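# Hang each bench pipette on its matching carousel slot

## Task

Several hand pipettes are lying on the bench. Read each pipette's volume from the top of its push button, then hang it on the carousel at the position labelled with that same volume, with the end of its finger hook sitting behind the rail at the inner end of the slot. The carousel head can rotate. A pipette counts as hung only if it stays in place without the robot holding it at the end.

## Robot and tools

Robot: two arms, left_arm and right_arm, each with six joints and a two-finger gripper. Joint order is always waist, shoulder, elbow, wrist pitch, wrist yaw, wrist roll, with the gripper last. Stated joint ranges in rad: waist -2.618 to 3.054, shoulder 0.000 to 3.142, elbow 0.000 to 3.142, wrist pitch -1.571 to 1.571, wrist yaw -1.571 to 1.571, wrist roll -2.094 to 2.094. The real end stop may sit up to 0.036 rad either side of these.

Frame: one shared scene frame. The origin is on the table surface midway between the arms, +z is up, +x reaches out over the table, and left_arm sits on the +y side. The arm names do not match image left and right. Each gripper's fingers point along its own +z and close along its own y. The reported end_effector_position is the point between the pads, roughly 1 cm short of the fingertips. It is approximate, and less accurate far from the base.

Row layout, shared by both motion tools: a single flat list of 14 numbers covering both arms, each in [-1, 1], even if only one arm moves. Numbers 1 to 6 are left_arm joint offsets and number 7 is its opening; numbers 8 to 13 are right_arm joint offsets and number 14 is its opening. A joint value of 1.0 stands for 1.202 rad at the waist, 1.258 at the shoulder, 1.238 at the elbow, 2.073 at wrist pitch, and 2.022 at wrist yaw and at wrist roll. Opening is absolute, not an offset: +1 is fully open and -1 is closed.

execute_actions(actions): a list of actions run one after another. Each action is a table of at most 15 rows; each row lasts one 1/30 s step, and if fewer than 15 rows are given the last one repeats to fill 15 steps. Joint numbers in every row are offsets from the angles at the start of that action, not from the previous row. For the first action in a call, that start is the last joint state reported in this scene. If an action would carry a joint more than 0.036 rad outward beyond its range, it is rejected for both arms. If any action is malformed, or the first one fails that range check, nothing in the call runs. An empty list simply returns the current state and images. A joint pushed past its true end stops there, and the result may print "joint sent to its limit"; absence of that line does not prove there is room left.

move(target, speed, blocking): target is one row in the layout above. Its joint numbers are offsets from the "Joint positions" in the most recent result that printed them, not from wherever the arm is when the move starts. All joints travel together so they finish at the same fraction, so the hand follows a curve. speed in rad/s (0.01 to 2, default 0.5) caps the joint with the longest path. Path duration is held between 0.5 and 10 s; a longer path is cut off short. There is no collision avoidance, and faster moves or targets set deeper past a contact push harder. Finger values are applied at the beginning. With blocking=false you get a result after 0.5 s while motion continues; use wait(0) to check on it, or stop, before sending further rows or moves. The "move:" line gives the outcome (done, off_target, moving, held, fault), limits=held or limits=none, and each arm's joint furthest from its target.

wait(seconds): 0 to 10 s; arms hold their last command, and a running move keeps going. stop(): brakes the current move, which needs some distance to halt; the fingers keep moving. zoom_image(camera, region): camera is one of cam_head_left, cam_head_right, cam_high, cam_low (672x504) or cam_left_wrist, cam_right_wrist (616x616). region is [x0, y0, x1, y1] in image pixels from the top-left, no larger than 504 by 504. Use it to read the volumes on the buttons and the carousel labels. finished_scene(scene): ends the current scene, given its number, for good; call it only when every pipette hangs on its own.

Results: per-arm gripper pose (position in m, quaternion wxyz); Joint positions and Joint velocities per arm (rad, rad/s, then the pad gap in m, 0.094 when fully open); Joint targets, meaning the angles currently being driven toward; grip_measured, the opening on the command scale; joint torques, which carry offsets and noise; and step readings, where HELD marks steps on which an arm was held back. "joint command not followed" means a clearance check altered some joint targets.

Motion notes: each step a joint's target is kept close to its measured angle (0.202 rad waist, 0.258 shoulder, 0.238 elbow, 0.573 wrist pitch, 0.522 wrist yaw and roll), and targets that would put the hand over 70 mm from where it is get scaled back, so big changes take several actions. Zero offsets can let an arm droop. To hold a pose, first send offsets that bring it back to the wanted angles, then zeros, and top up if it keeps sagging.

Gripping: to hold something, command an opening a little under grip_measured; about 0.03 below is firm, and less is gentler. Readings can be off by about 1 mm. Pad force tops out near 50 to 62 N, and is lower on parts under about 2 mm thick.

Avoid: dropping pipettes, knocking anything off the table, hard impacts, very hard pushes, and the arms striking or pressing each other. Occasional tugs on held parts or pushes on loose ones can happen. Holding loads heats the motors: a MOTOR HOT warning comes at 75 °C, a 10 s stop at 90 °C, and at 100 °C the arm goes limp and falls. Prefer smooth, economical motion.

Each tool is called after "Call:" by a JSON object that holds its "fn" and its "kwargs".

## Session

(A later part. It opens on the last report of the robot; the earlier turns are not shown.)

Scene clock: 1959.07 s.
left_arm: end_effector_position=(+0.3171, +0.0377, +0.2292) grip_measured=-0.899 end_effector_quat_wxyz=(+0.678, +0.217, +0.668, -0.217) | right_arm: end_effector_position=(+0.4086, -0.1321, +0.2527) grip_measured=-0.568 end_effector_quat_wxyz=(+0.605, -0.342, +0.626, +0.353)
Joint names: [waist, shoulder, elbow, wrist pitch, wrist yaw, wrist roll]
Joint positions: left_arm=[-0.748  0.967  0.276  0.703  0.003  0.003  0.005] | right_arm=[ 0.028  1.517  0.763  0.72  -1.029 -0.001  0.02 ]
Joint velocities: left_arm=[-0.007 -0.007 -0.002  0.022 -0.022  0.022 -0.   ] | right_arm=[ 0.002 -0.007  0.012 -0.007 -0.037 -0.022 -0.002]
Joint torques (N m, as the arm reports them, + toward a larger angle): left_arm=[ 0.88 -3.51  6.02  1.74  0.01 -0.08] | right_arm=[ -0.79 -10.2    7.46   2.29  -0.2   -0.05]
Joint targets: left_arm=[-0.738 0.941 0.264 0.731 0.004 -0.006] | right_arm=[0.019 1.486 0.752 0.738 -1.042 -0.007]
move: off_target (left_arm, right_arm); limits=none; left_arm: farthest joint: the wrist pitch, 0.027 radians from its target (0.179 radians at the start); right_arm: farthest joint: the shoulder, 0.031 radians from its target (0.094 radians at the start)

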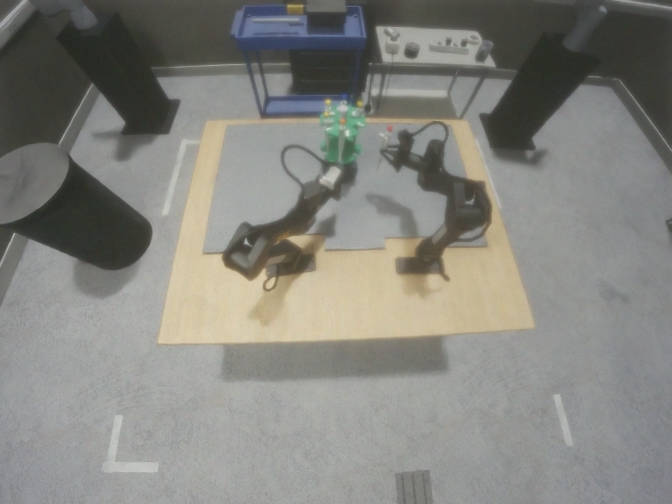

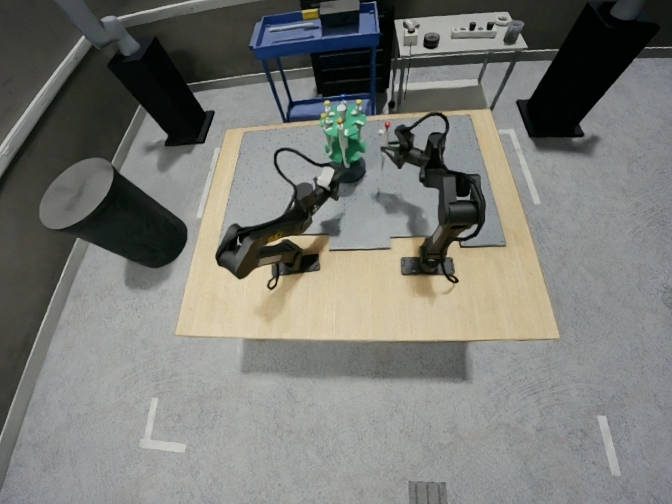

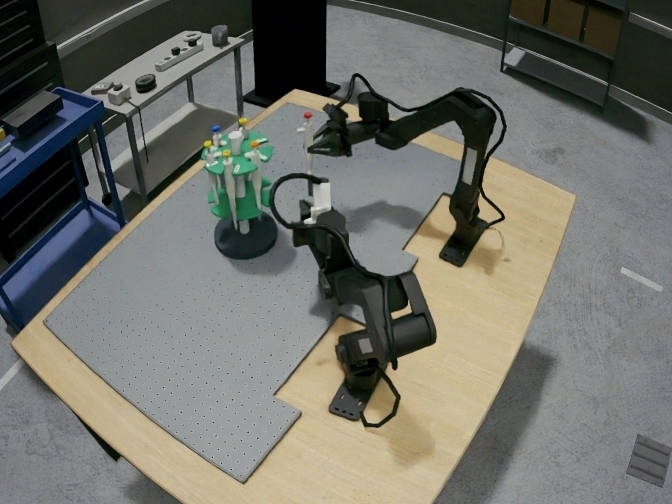

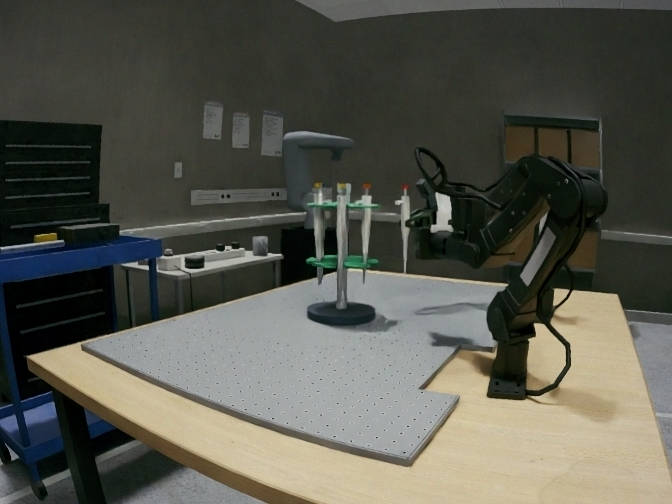

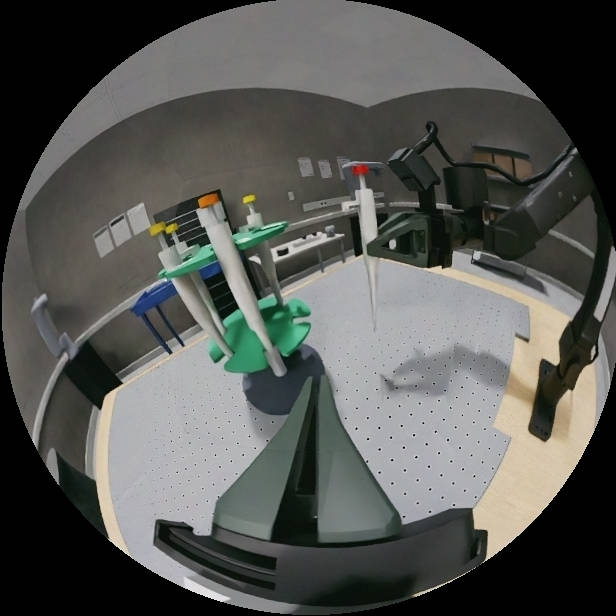

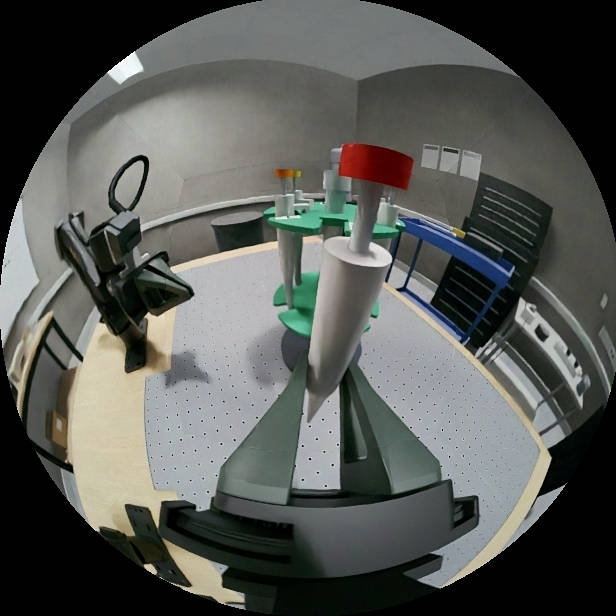

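Call:
{"fn": "execute_actions", "kwargs": {"actions": [[[0.008,-0.02,-0.01,0.013,0,-0.004,-0.9, 0.004,-0.010,0.010,0.010,0.012,-0.002,-0.615],[0.008,-0.02,-0.01,0.013,0,-0.004,-0.9, 0.014,0.002,0.026,0.011,0.022,-0.002,-0.615],[0.008,-0.02,-0.01,0.013,0,-0.004,-0.9, 0.023,0.010,0.031,0.012,0.034,-0.002,-0.615],[0.008,-0.02,-0.01,0.013,0,-0.004,-0.9, 0.034,0.013,0.035,0.013,0.046,-0.002,-0.615],[0.008,-0.02,-0.01,0.013,0,-0.004,-0.9, 0.046,0.017,0.040,0.014,0.060,-0.002,-0.615],[0.008,-0.02,-0.01,0.013,0,-0.004,-0.9, 0.060,0.021,0.046,0.015,0.074,-0.002,-0.615],[0.008,-0.02,-0.01,0.013,0,-0.004,-0.9, 0.075,0.025,0.052,0.017,0.088,-0.002,-0.615],[0.008,-0.02,-0.01,0.013,0,-0.004,-0.9, 0.090,0.030,0.058,0.018,0.101,-0.002,-0.615],[0.008,-0.02,-0.01,0.013,0,-0.004,-0.9, 0.105,0.034,0.064,0.019,0.113,-0.002,-0.615],[0.008,-0.02,-0.01,0.013,0,-0.004,-0.9, 0.119,0.038,0.069,0.020,0.123,-0.002,-0.615],[0.008,-0.02,-0.01,0.013,0,-0.004,-0.9, 0.132,0.041,0.074,0.021,0.131,-0.002,-0.615],[0.008,-0.02,-0.01,0.013,0,-0.004,-0.9, 0.142,0.044,0.079,0.021,0.136,-0.002,-0.615],[0.008,-0.02,-0.01,0.013,0,-0.004,-0.9, 0.151,0.047,0.082,0.021,0.139,-0.002,-0.615],[0.008,-0.02,-0.01,0.013,0,-0.004,-0.9, 0.156,0.048,0.084,0.021,0.14,-0.002,-0.615],[0.008,-0.02,-0.01,0.013,0,-0.004,-0.9, 0.158,0.049,0.085,0.021,0.14,-0.002,-0.615]]]}}

Scene clock: 2031.77 s.
left_arm: end_effector_position=(+0.3171, +0.0377, +0.2292) grip_measured=-0.899 end_effector_quat_wxyz=(+0.677, +0.216, +0.668, -0.218) | right_arm: end_effector_position=(+0.4268, -0.0825, +0.2644) grip_measured=-0.568 end_effector_quat_wxyz=(+0.627, -0.333, +0.622, +0.331)
Joint names: [waist, shoulder, elbow, wrist pitch, wrist yaw, wrist roll]
Joint positions: left_arm=[-0.748  0.967  0.276  0.703  0.003  0.002  0.005] | right_arm=[ 0.204  1.566  0.832  0.74  -0.801 -0.001  0.02 ]
Joint velocities: left_arm=[-0.012 -0.007 -0.012  0.037  0.066 -0.007  0.001] | right_arm=[ 0.252  0.061  0.085  0.007  0.227  0.007 -0.   ]
Joint torques (N m, as the arm reports them, + toward a larger angle): left_arm=[ 0.82 -3.49  6.02  1.73  0.   -0.07] | right_arm=[-0.32 -7.44 11.33  2.48  0.16 -0.02]
Joint targets: left_arm=[-0.739 0.942 0.264 0.730 0.003 -0.005] | right_arm=[0.218 1.579 0.868 0.763 -0.746 -0.005]
Step readings (joint positions):
0: left_arm=[-0.748 0.967 0.276 0.703 0.003 0.002] | right_arm=[0.028 1.517 0.763 0.720 -1.029 -0.001]
1: left_arm=[-0.748 0.967 0.276 0.703 0.003 0.002] | right_arm=[0.028 1.517 0.763 0.720 -1.027 -0.001]
2: left_arm=[-0.748 0.967 0.276 0.703 0.003 0.002] | right_arm=[0.029 1.517 0.763 0.721 -1.022 -0.001]
4: left_arm=[-0.748 0.967 0.276 0.703 0.003 0.002] | right_arm=[0.037 1.517 0.764 0.722 -0.999 -0.001]
8: left_arm=[-0.748 0.967 0.276 0.703 0.003 0.002] | right_arm=[0.092 1.533 0.788 0.728 -0.924 -0.001]
15: Joint positions above

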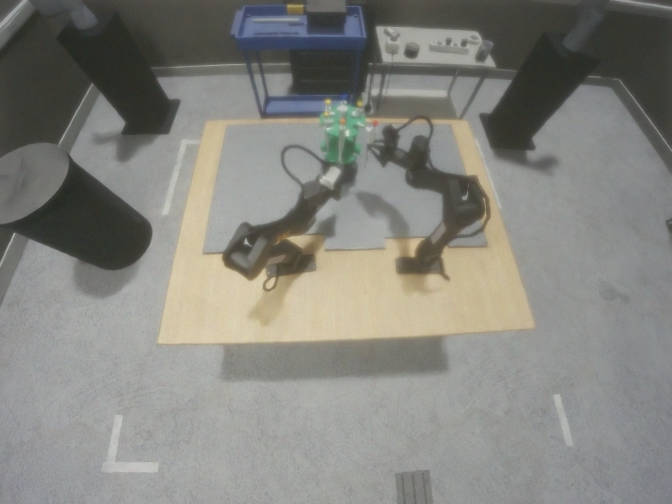

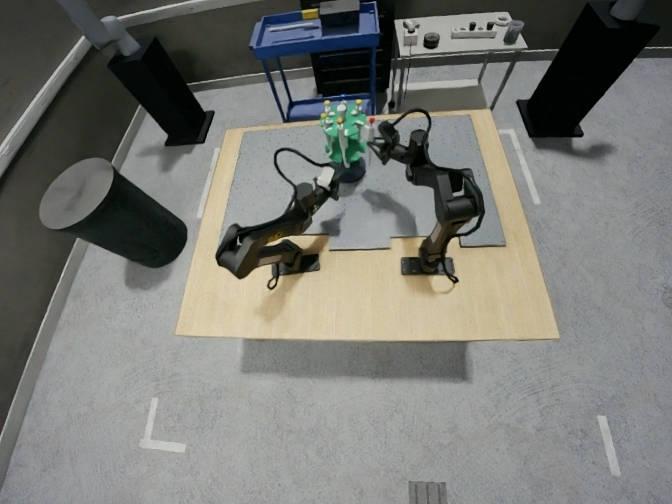

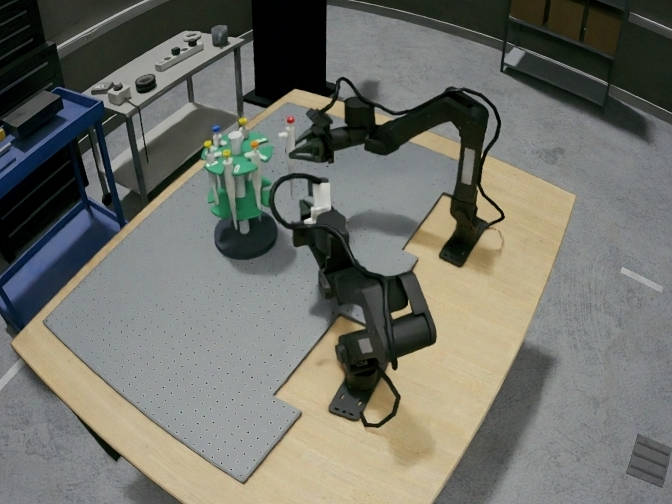

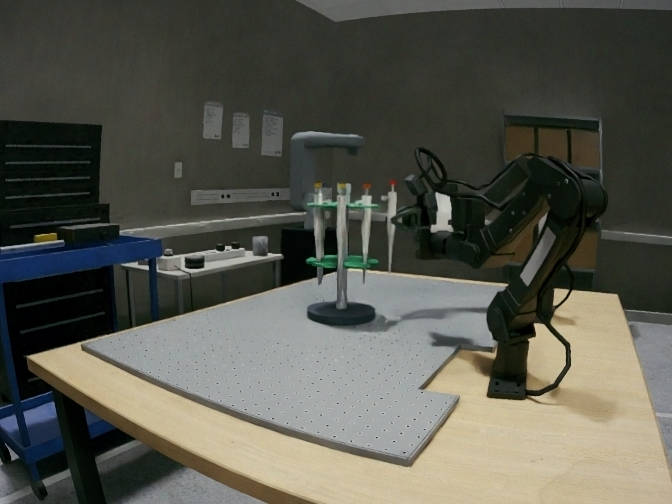

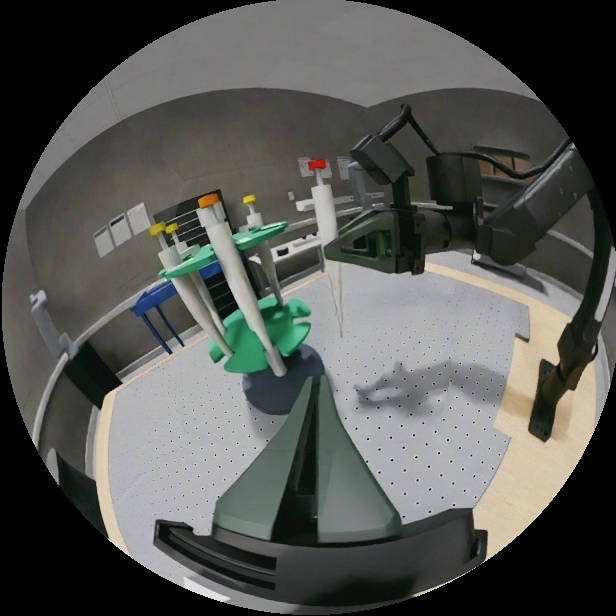

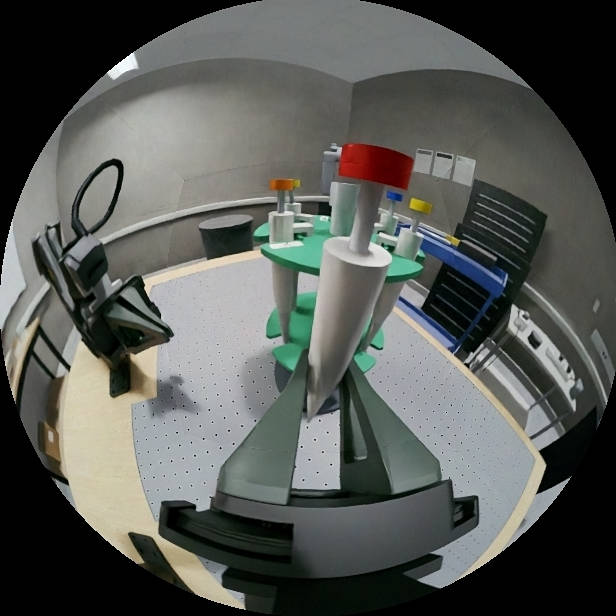

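Call:
{"fn": "execute_actions", "kwargs": {"actions": []}}

Call:
{"fn": "zoom_image", "kwargs": {"camera": "cam_right_wrist", "region": [230, 140, 450, 430]}}

Call:
{"fn": "zoom_image", "kwargs": {"camera": "cam_left_wrist", "region": [190, 140, 400, 390]}}

Call:
{"fn": "zoom_image", "kwargs": {"camera": "cam_low", "region": [290, 165, 450, 330]}}

Scene clock: 2036.00 s.
left_arm: end_effector_position=(+0.3171, +0.0377, +0.2292) grip_measured=-0.899 end_effector_quat_wxyz=(+0.677, +0.216, +0.668, -0.218) | right_arm: end_effector_position=(+0.4320, -0.0828, +0.2650) grip_measured=-0.568 end_effector_quat_wxyz=(+0.633, -0.322, +0.627, +0.320)
Joint names: [waist, shoulder, elbow, wrist pitch, wrist yaw, wrist roll]
Joint positions: left_arm=[-0.748  0.967  0.276  0.703  0.003  0.002  0.005] | right_arm=[ 0.214  1.568  0.835  0.741 -0.756 -0.001  0.02 ]
Joint velocities: left_arm=[ 0.012 -0.017 -0.012  0.022  0.022  0.007 -0.001] | right_arm=[ 0.012 -0.022 -0.007  0.007  0.007 -0.037  0.001]
Joint torques (N m, as the arm reports them, + toward a larger angle): left_arm=[ 0.83 -3.49  6.03  1.74  0.   -0.06] | right_arm=[ 0.19 -7.48 11.57  2.53  0.12 -0.02]
Joint targets: left_arm=[-0.739 0.942 0.264 0.730 0.003 -0.005] | right_arm=[0.218 1.579 0.868 0.763 -0.746 -0.005]

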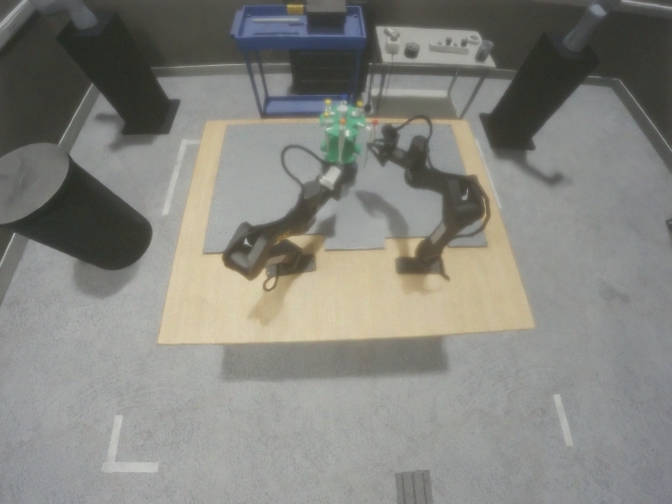

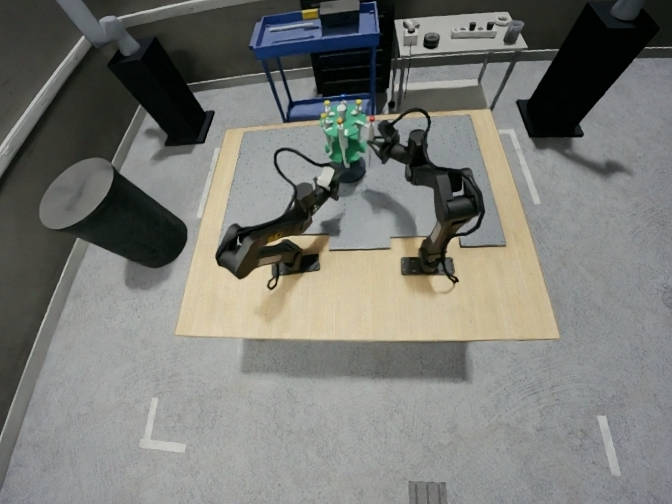

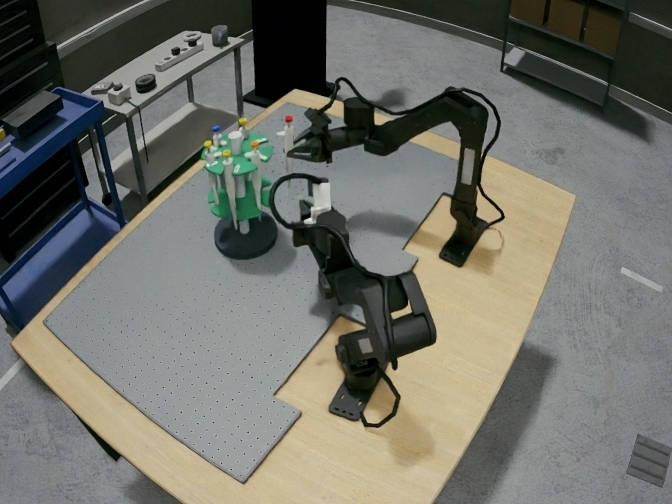

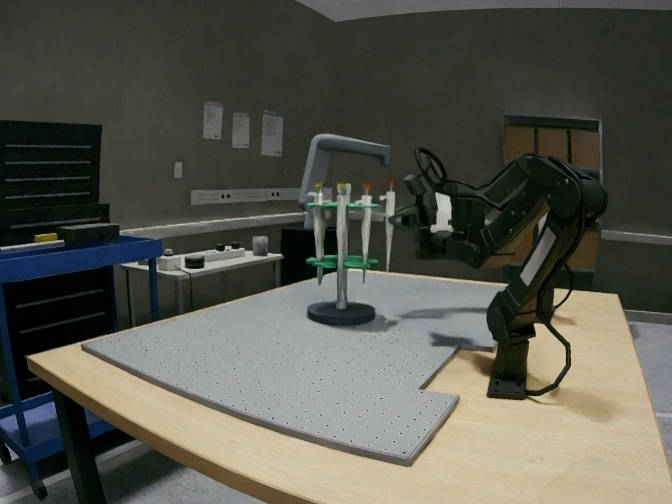

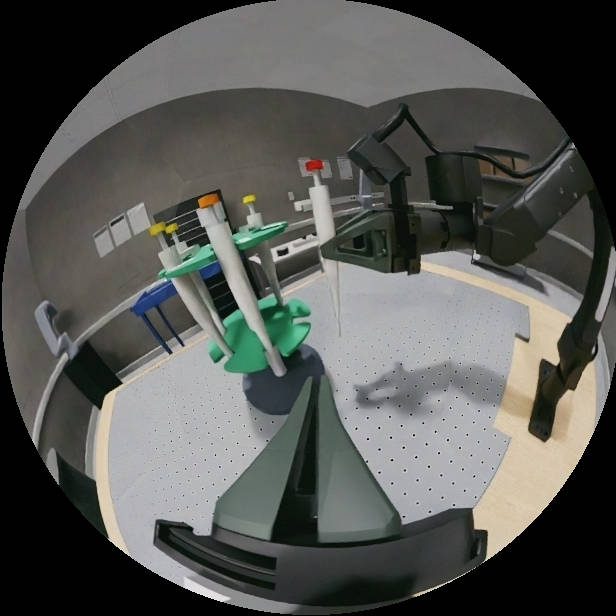

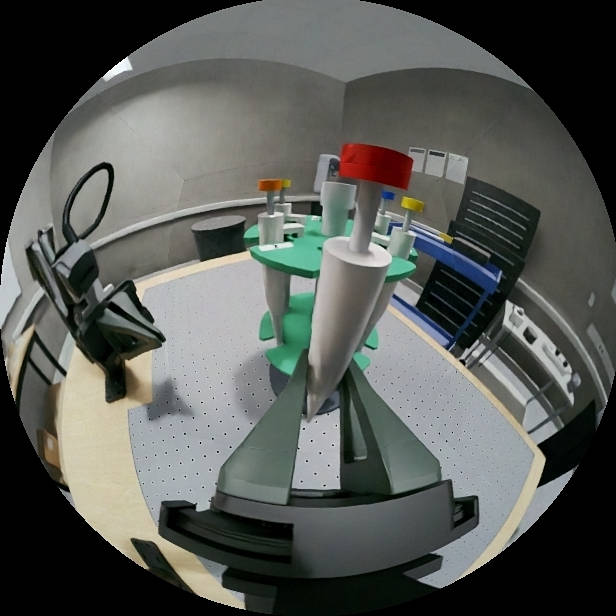

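Region (230, 140, 450, 430) of cam_right_wrist's 616x616 image, scaled by 1.738, with more detail than that image has; it fills the left 382 columns of this view, and the rest is white.

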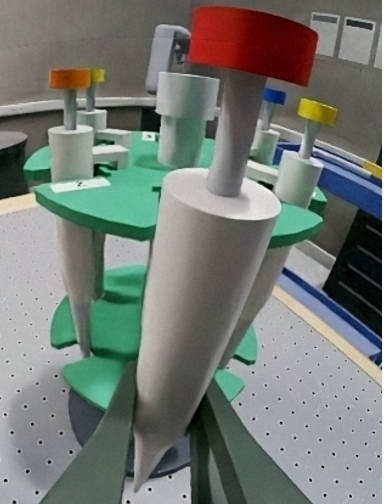

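Region (190, 140, 400, 390) of cam_left_wrist's 616x616 image, scaled by 2.016, with more detail than that image has; it fills the left 423 columns of this view, and the rest is white.

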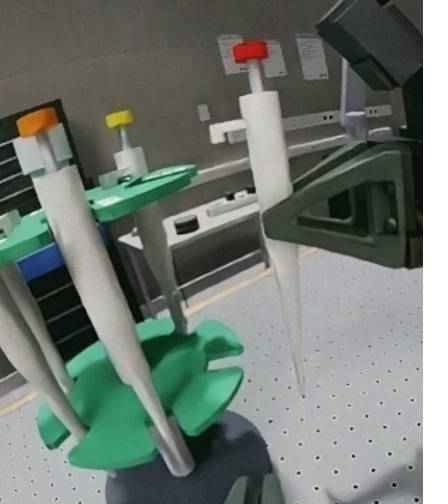

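Region (290, 165, 450, 330) of cam_low's 672x504 image, scaled by 3.055, with more detail than that image has; it fills the left 489 columns of this view, and the rest is white.

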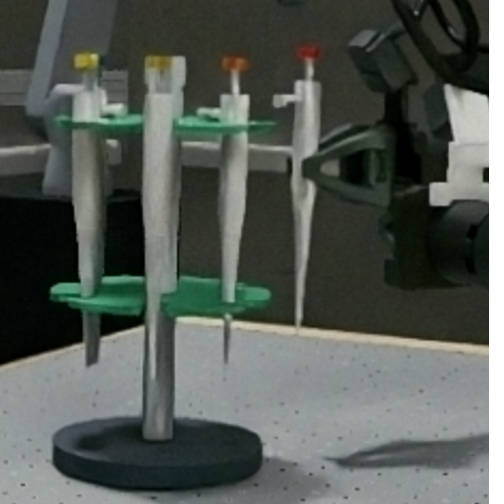

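Call:
{"fn": "execute_actions", "kwargs": {"actions": [[[0.0075,-0.02,-0.01,0.013,0,-0.0035,-0.9, 0.006,0.010,0.028,0.0106,0.007,-0.002,-0.615],[0.0075,-0.02,-0.01,0.013,0,-0.0035,-0.9, 0.008,0.012,0.031,0.0106,0.009,-0.002,-0.615],[0.0075,-0.02,-0.01,0.013,0,-0.0035,-0.9, 0.010,0.016,0.035,0.0106,0.011,-0.002,-0.615],[0.0075,-0.02,-0.01,0.013,0,-0.0035,-0.9, 0.012,0.021,0.040,0.0106,0.013,-0.002,-0.615],[0.0075,-0.02,-0.01,0.013,0,-0.0035,-0.9, 0.015,0.027,0.046,0.0106,0.015,-0.002,-0.615],[0.0075,-0.02,-0.01,0.013,0,-0.0035,-0.9, 0.018,0.033,0.053,0.0106,0.017,-0.002,-0.615],[0.0075,-0.02,-0.01,0.013,0,-0.0035,-0.9, 0.021,0.040,0.061,0.0106,0.019,-0.002,-0.615],[0.0075,-0.02,-0.01,0.013,0,-0.0035,-0.9, 0.025,0.046,0.068,0.0106,0.021,-0.002,-0.615],[0.0075,-0.02,-0.01,0.013,0,-0.0035,-0.9, 0.028,0.053,0.076,0.0106,0.023,-0.002,-0.615],[0.0075,-0.02,-0.01,0.013,0,-0.0035,-0.9, 0.031,0.059,0.083,0.0106,0.025,-0.002,-0.615],[0.0075,-0.02,-0.01,0.013,0,-0.0035,-0.9, 0.034,0.065,0.089,0.0106,0.026,-0.002,-0.615],[0.0075,-0.02,-0.01,0.013,0,-0.0035,-0.9, 0.036,0.070,0.094,0.0106,0.027,-0.002,-0.615],[0.0075,-0.02,-0.01,0.013,0,-0.0035,-0.9, 0.038,0.074,0.098,0.0106,0.027,-0.002,-0.615],[0.0075,-0.02,-0.01,0.013,0,-0.0035,-0.9, 0.0395,0.076,0.101,0.0106,0.027,-0.002,-0.615],[0.0075,-0.02,-0.01,0.013,0,-0.0035,-0.9, 0.040,0.077,0.102,0.0106,0.027,-0.002,-0.615]]]}}

Scene clock: 2090.57 s.
left_arm: end_effector_position=(+0.3171, +0.0377, +0.2292) grip_measured=-0.899 end_effector_quat_wxyz=(+0.677, +0.216, +0.668, -0.218) | right_arm: end_effector_position=(+0.4517, -0.0664, +0.2662) grip_measured=-0.568 end_effector_quat_wxyz=(+0.635, -0.322, +0.625, +0.319)
Joint names: [waist, shoulder, elbow, wrist pitch, wrist yaw, wrist roll]
Joint positions: left_arm=[-0.748  0.967  0.276  0.703  0.003  0.002  0.005] | right_arm=[ 0.252  1.652  0.924  0.741 -0.718 -0.001  0.02 ]
Joint velocities: left_arm=[-0.007 -0.027  0.017 -0.037 -0.037  0.007  0.001] | right_arm=[ 0.056  0.115  0.09  -0.037  0.022  0.081 -0.   ]
Joint torques (N m, as the arm reports them, + toward a larger angle): left_arm=[ 0.77 -3.48  6.04  1.73  0.   -0.05] | right_arm=[ 0.45 -8.83 11.54  2.54  0.08 -0.07]
Joint targets: left_arm=[-0.739 0.942 0.264 0.730 0.003 -0.005] | right_arm=[0.263 1.665 0.962 0.763 -0.702 -0.005]
Step readings (joint positions):
0: left_arm=[-0.748 0.967 0.276 0.703 0.003 0.002] | right_arm=[0.214 1.568 0.835 0.741 -0.756 -0.001]
1: left_arm=[-0.748 0.967 0.276 0.703 0.003 0.002] | right_arm=[0.214 1.568 0.835 0.741 -0.756 -0.001]
2: left_arm=[-0.748 0.967 0.276 0.703 0.003 0.002] | right_arm=[0.214 1.568 0.835 0.741 -0.754 -0.001]
4: left_arm=[-0.748 0.967 0.276 0.703 0.003 0.002] | right_arm=[0.215 1.570 0.837 0.741 -0.751 -0.001]
8: left_arm=[-0.748 0.967 0.276 0.703 0.003 0.002] | right_arm=[0.226 1.600 0.871 0.741 -0.739 -0.001]
15: Joint positions above

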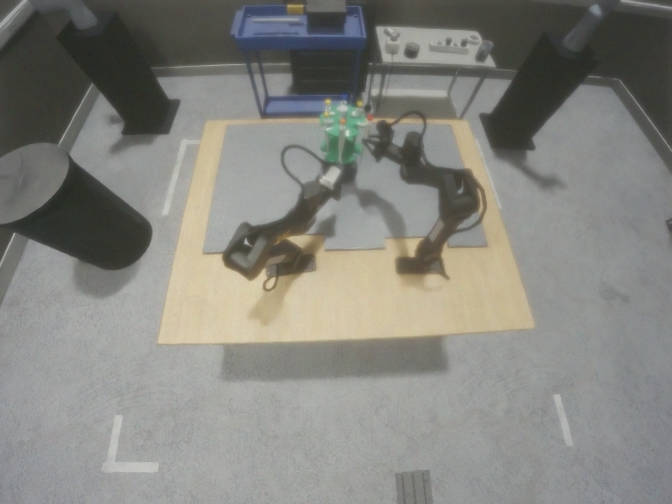

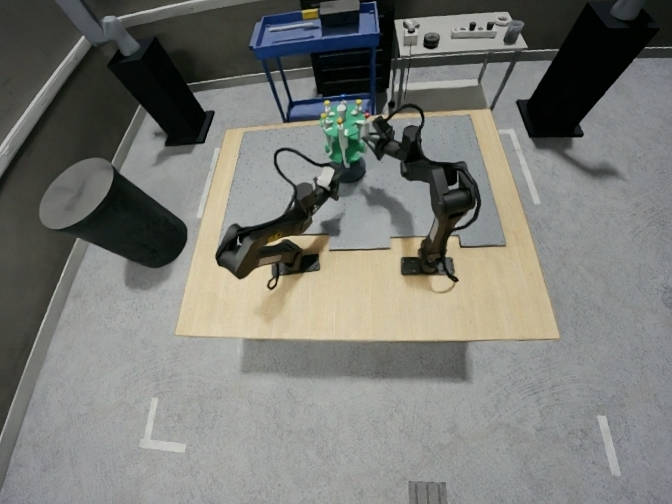

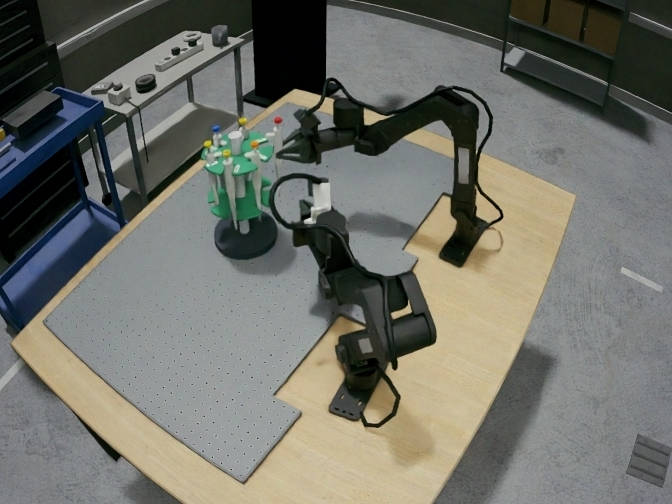

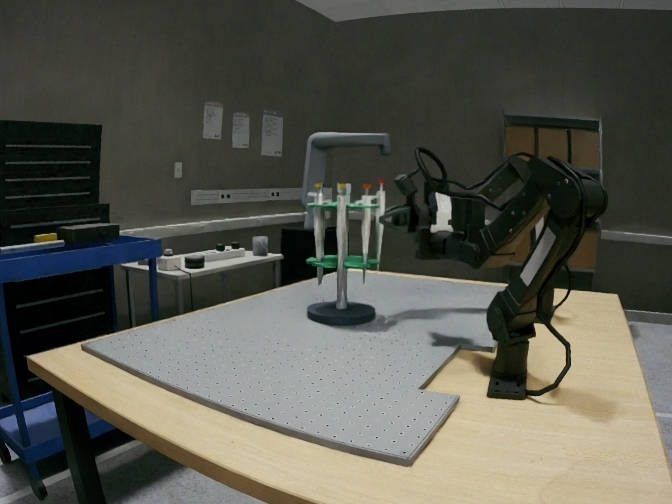

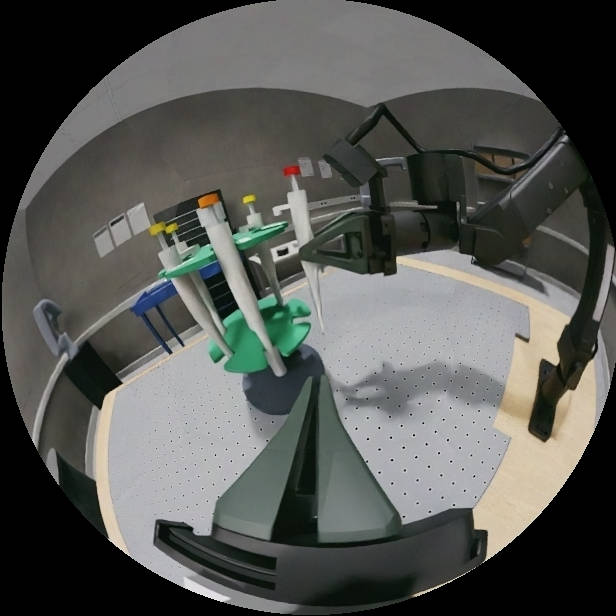

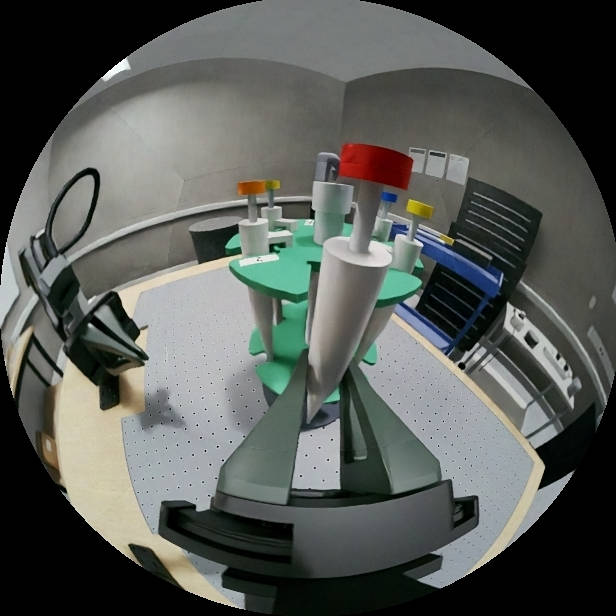

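Call:
{"fn": "execute_actions", "kwargs": {"actions": []}}

Call:
{"fn": "zoom_image", "kwargs": {"camera": "cam_right_wrist", "region": [215, 160, 445, 440]}}

Call:
{"fn": "zoom_image", "kwargs": {"camera": "cam_left_wrist", "region": [200, 150, 380, 370]}}

Call:
{"fn": "zoom_image", "kwargs": {"camera": "cam_high", "region": [190, 100, 330, 230]}}

Scene clock: 2094.90 s.
left_arm: end_effector_position=(+0.3171, +0.0377, +0.2292) grip_measured=-0.899 end_effector_quat_wxyz=(+0.677, +0.216, +0.668, -0.218) | right_arm: end_effector_position=(+0.4530, -0.0656, +0.2657) grip_measured=-0.568 end_effector_quat_wxyz=(+0.635, -0.321, +0.626, +0.318)
Joint names: [waist, shoulder, elbow, wrist pitch, wrist yaw, wrist roll]
Joint positions: left_arm=[-0.748  0.967  0.276  0.703  0.003  0.002  0.005] | right_arm=[ 0.255  1.656  0.927  0.742 -0.712 -0.001  0.02 ]
Joint velocities: left_arm=[ 0.007 -0.007  0.022 -0.095 -0.007 -0.007  0.   ] | right_arm=[-0.007 -0.002  0.002 -0.037 -0.051  0.022 -0.   ]
Joint torques (N m, as the arm reports them, + toward a larger angle): left_arm=[ 0.77 -3.5   6.03  1.73  0.   -0.06] | right_arm=[ 0.6  -8.64 11.68  2.55  0.11 -0.04]
Joint targets: left_arm=[-0.739 0.942 0.264 0.730 0.003 -0.005] | right_arm=[0.263 1.665 0.962 0.763 -0.702 -0.005]

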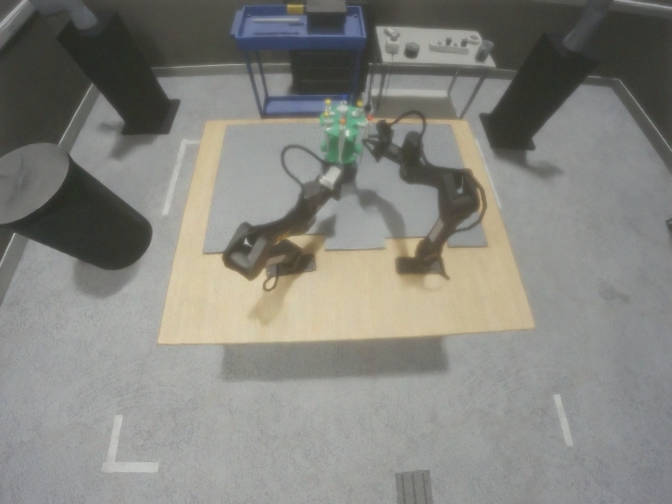

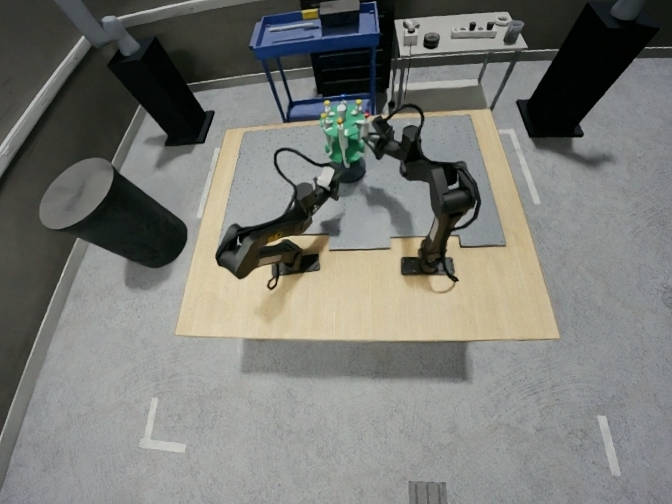

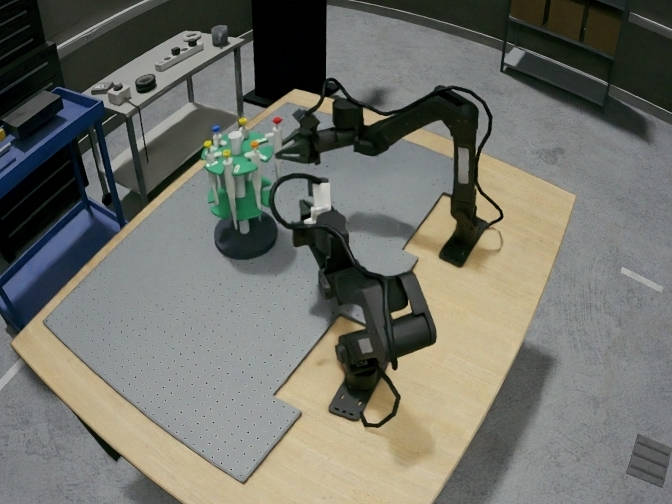

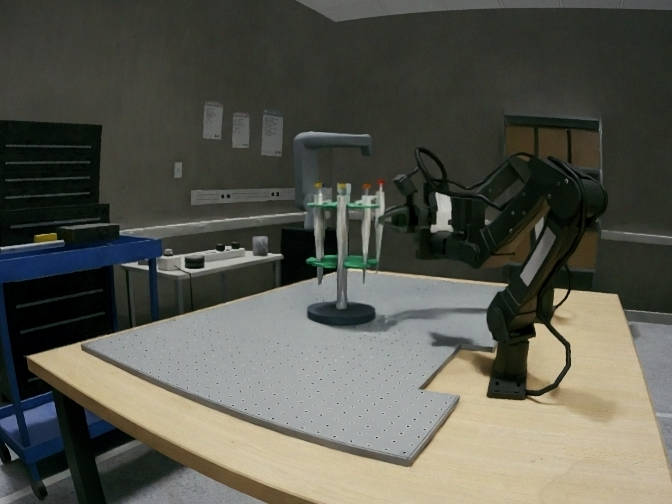

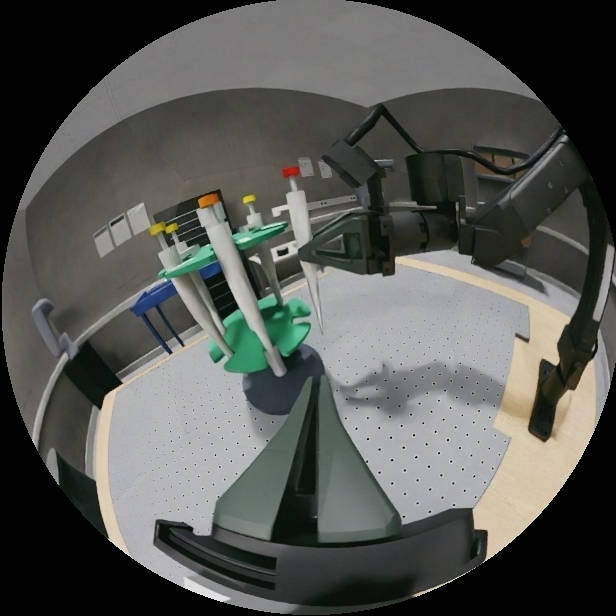

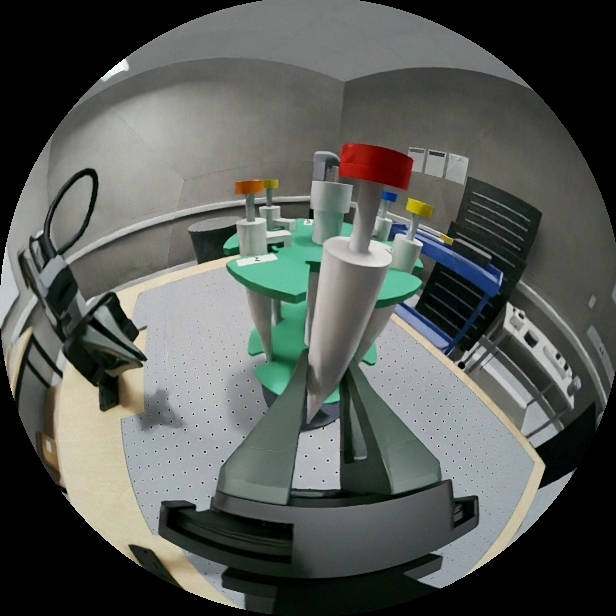

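Region (215, 160, 445, 440) of cam_right_wrist's 616x616 image, scaled by 1.800, with more detail than that image has; it fills the left 414 columns of this view, and the rest is white.

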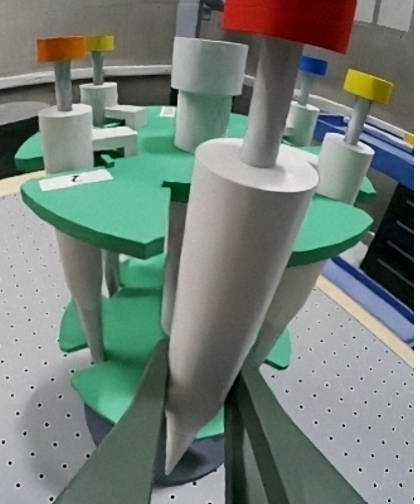

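Region (200, 150, 380, 370) of cam_left_wrist's 616x616 image, scaled by 2.291, with more detail than that image has; it fills the left 412 columns of this view, and the rest is white.

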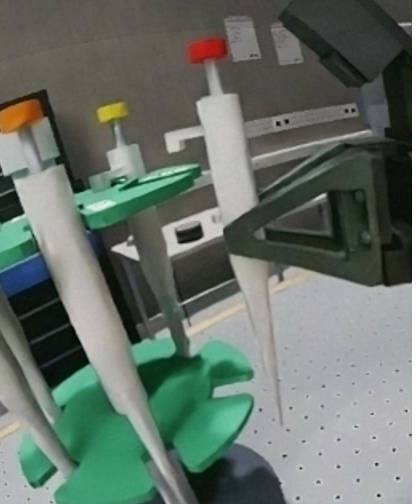

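Region (190, 100, 330, 230) of cam_high's 672x504 image, scaled by 3.600, with more detail than that image has; it fills the top 468 rows of this view, and the rest is white.

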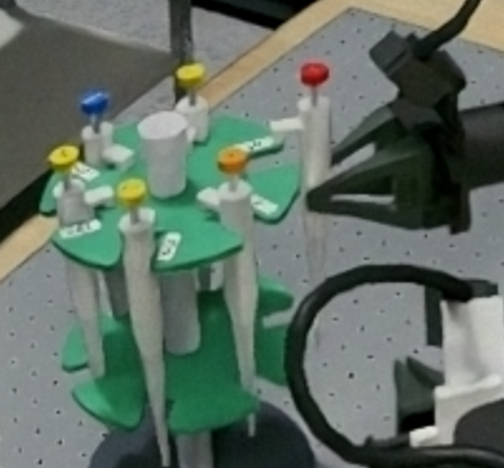

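Call:
{"fn": "execute_actions", "kwargs": {"actions": [[[0.0075,-0.02,-0.01,0.013,0,-0.0035,-0.9, 0.008,0.008,0.030,0.010,0.007,-0.002,-0.615],[0.0075,-0.02,-0.01,0.013,0,-0.0035,-0.9, 0.010,0.010,0.032,0.010,0.009,-0.002,-0.615],[0.0075,-0.02,-0.01,0.013,0,-0.0035,-0.9, 0.012,0.012,0.035,0.010,0.011,-0.002,-0.615],[0.0075,-0.02,-0.01,0.013,0,-0.0035,-0.9, 0.014,0.015,0.038,0.010,0.013,-0.002,-0.615],[0.0075,-0.02,-0.01,0.013,0,-0.0035,-0.9, 0.017,0.019,0.042,0.010,0.015,-0.002,-0.615],[0.0075,-0.02,-0.01,0.013,0,-0.0035,-0.9, 0.020,0.023,0.047,0.010,0.017,-0.002,-0.615],[0.0075,-0.02,-0.01,0.013,0,-0.0035,-0.9, 0.024,0.028,0.052,0.010,0.019,-0.002,-0.615],[0.0075,-0.02,-0.01,0.013,0,-0.0035,-0.9, 0.027,0.032,0.057,0.010,0.021,-0.002,-0.615],[0.0075,-0.02,-0.01,0.013,0,-0.0035,-0.9, 0.031,0.037,0.062,0.010,0.023,-0.002,-0.615],[0.0075,-0.02,-0.01,0.013,0,-0.0035,-0.9, 0.034,0.041,0.067,0.010,0.025,-0.002,-0.615],[0.0075,-0.02,-0.01,0.013,0,-0.0035,-0.9, 0.037,0.045,0.072,0.010,0.026,-0.002,-0.615],[0.0075,-0.02,-0.01,0.013,0,-0.0035,-0.9, 0.040,0.0485,0.0755,0.010,0.027,-0.002,-0.615],[0.0075,-0.02,-0.01,0.013,0,-0.0035,-0.9, 0.042,0.051,0.0785,0.010,0.027,-0.002,-0.615],[0.0075,-0.02,-0.01,0.013,0,-0.0035,-0.9, 0.0433,0.0527,0.0803,0.010,0.027,-0.002,-0.615],[0.0075,-0.02,-0.01,0.013,0,-0.0035,-0.9, 0.0438,0.0533,0.081,0.010,0.027,-0.002,-0.615]]]}}

Scene clock: 2142.13 s.
left_arm: end_effector_position=(+0.3171, +0.0377, +0.2292) grip_measured=-0.899 end_effector_quat_wxyz=(+0.677, +0.216, +0.668, -0.218) | right_arm: end_effector_position=(+0.4635, -0.0472, +0.2679) grip_measured=-0.568 end_effector_quat_wxyz=(+0.637, -0.323, +0.622, +0.320)
Joint names: [waist, shoulder, elbow, wrist pitch, wrist yaw, wrist roll]
Joint positions: left_arm=[-0.748  0.967  0.276  0.703  0.003  0.002  0.005] | right_arm=[ 0.297  1.711  0.991  0.742 -0.675 -0.001  0.02 ]
Joint velocities: left_arm=[-0.017 -0.002  0.012  0.007 -0.022  0.007 -0.001] | right_arm=[ 0.071  0.081  0.076  0.007  0.066  0.022 -0.001]
Joint torques (N m, as the arm reports them, + toward a larger angle): left_arm=[ 0.78 -3.5   6.02  1.73  0.   -0.06] | right_arm=[ 0.44 -9.35 11.61  2.54  0.14 -0.05]
Joint targets: left_arm=[-0.739 0.942 0.264 0.730 0.003 -0.005] | right_arm=[0.307 1.724 1.028 0.763 -0.657 -0.005]
Step readings (joint positions):
0: left_arm=[-0.748 0.967 0.276 0.703 0.003 0.002] | right_arm=[0.255 1.656 0.927 0.742 -0.712 -0.001]
1: left_arm=[-0.748 0.967 0.276 0.703 0.003 0.002] | right_arm=[0.255 1.656 0.927 0.742 -0.712 -0.001]
2: left_arm=[-0.748 0.967 0.276 0.703 0.003 0.002] | right_arm=[0.255 1.656 0.927 0.742 -0.711 -0.001]
4: left_arm=[-0.748 0.967 0.276 0.703 0.003 0.002] | right_arm=[0.256 1.657 0.928 0.742 -0.706 -0.001]
8: left_arm=[-0.748 0.967 0.276 0.703 0.003 0.002] | right_arm=[0.268 1.676 0.954 0.742 -0.694 -0.001]
15: Joint positions above

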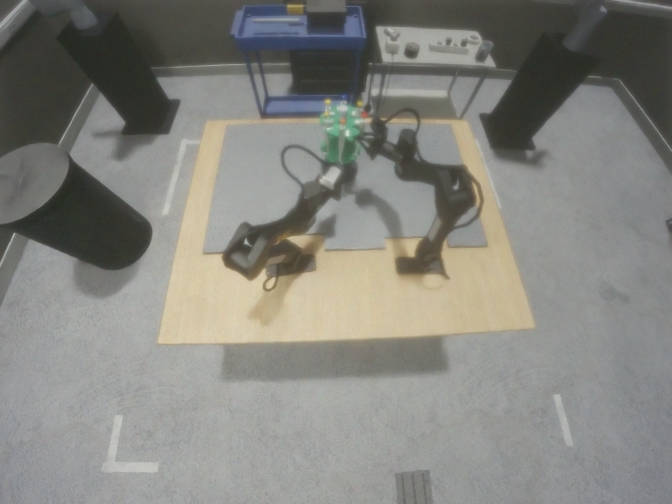

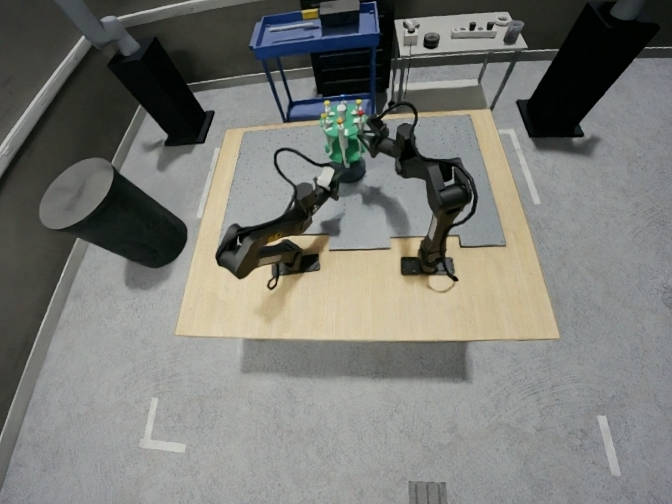

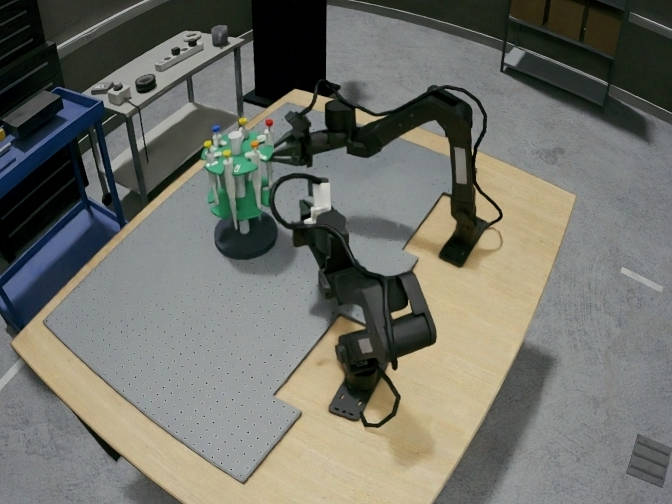

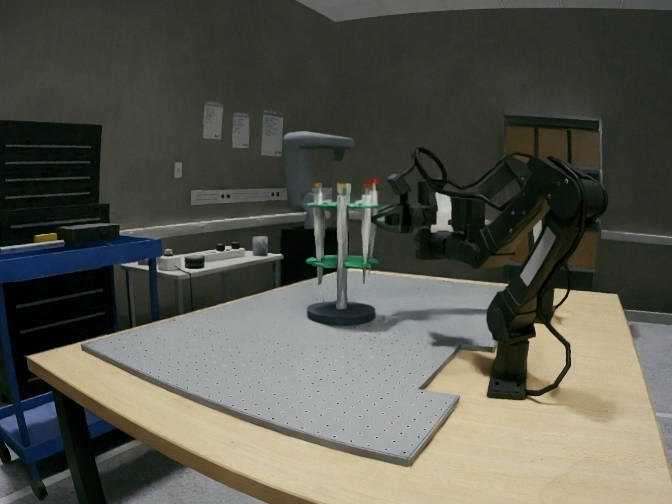

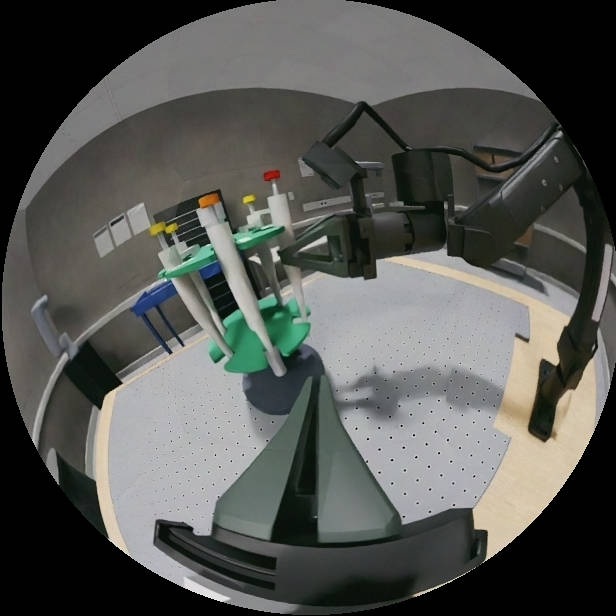

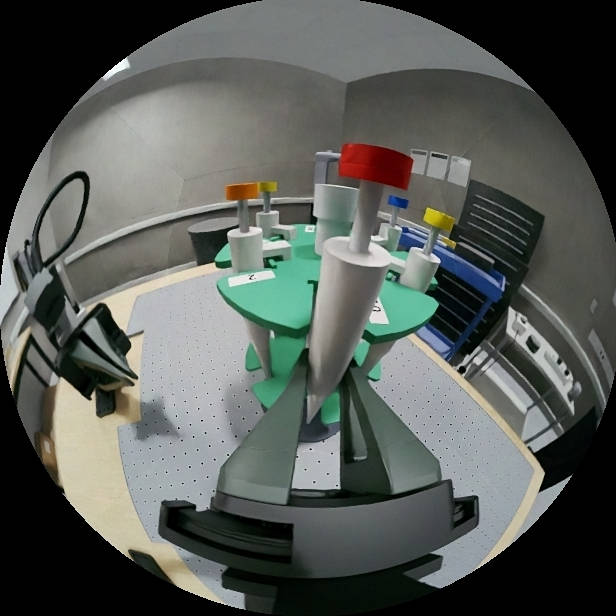

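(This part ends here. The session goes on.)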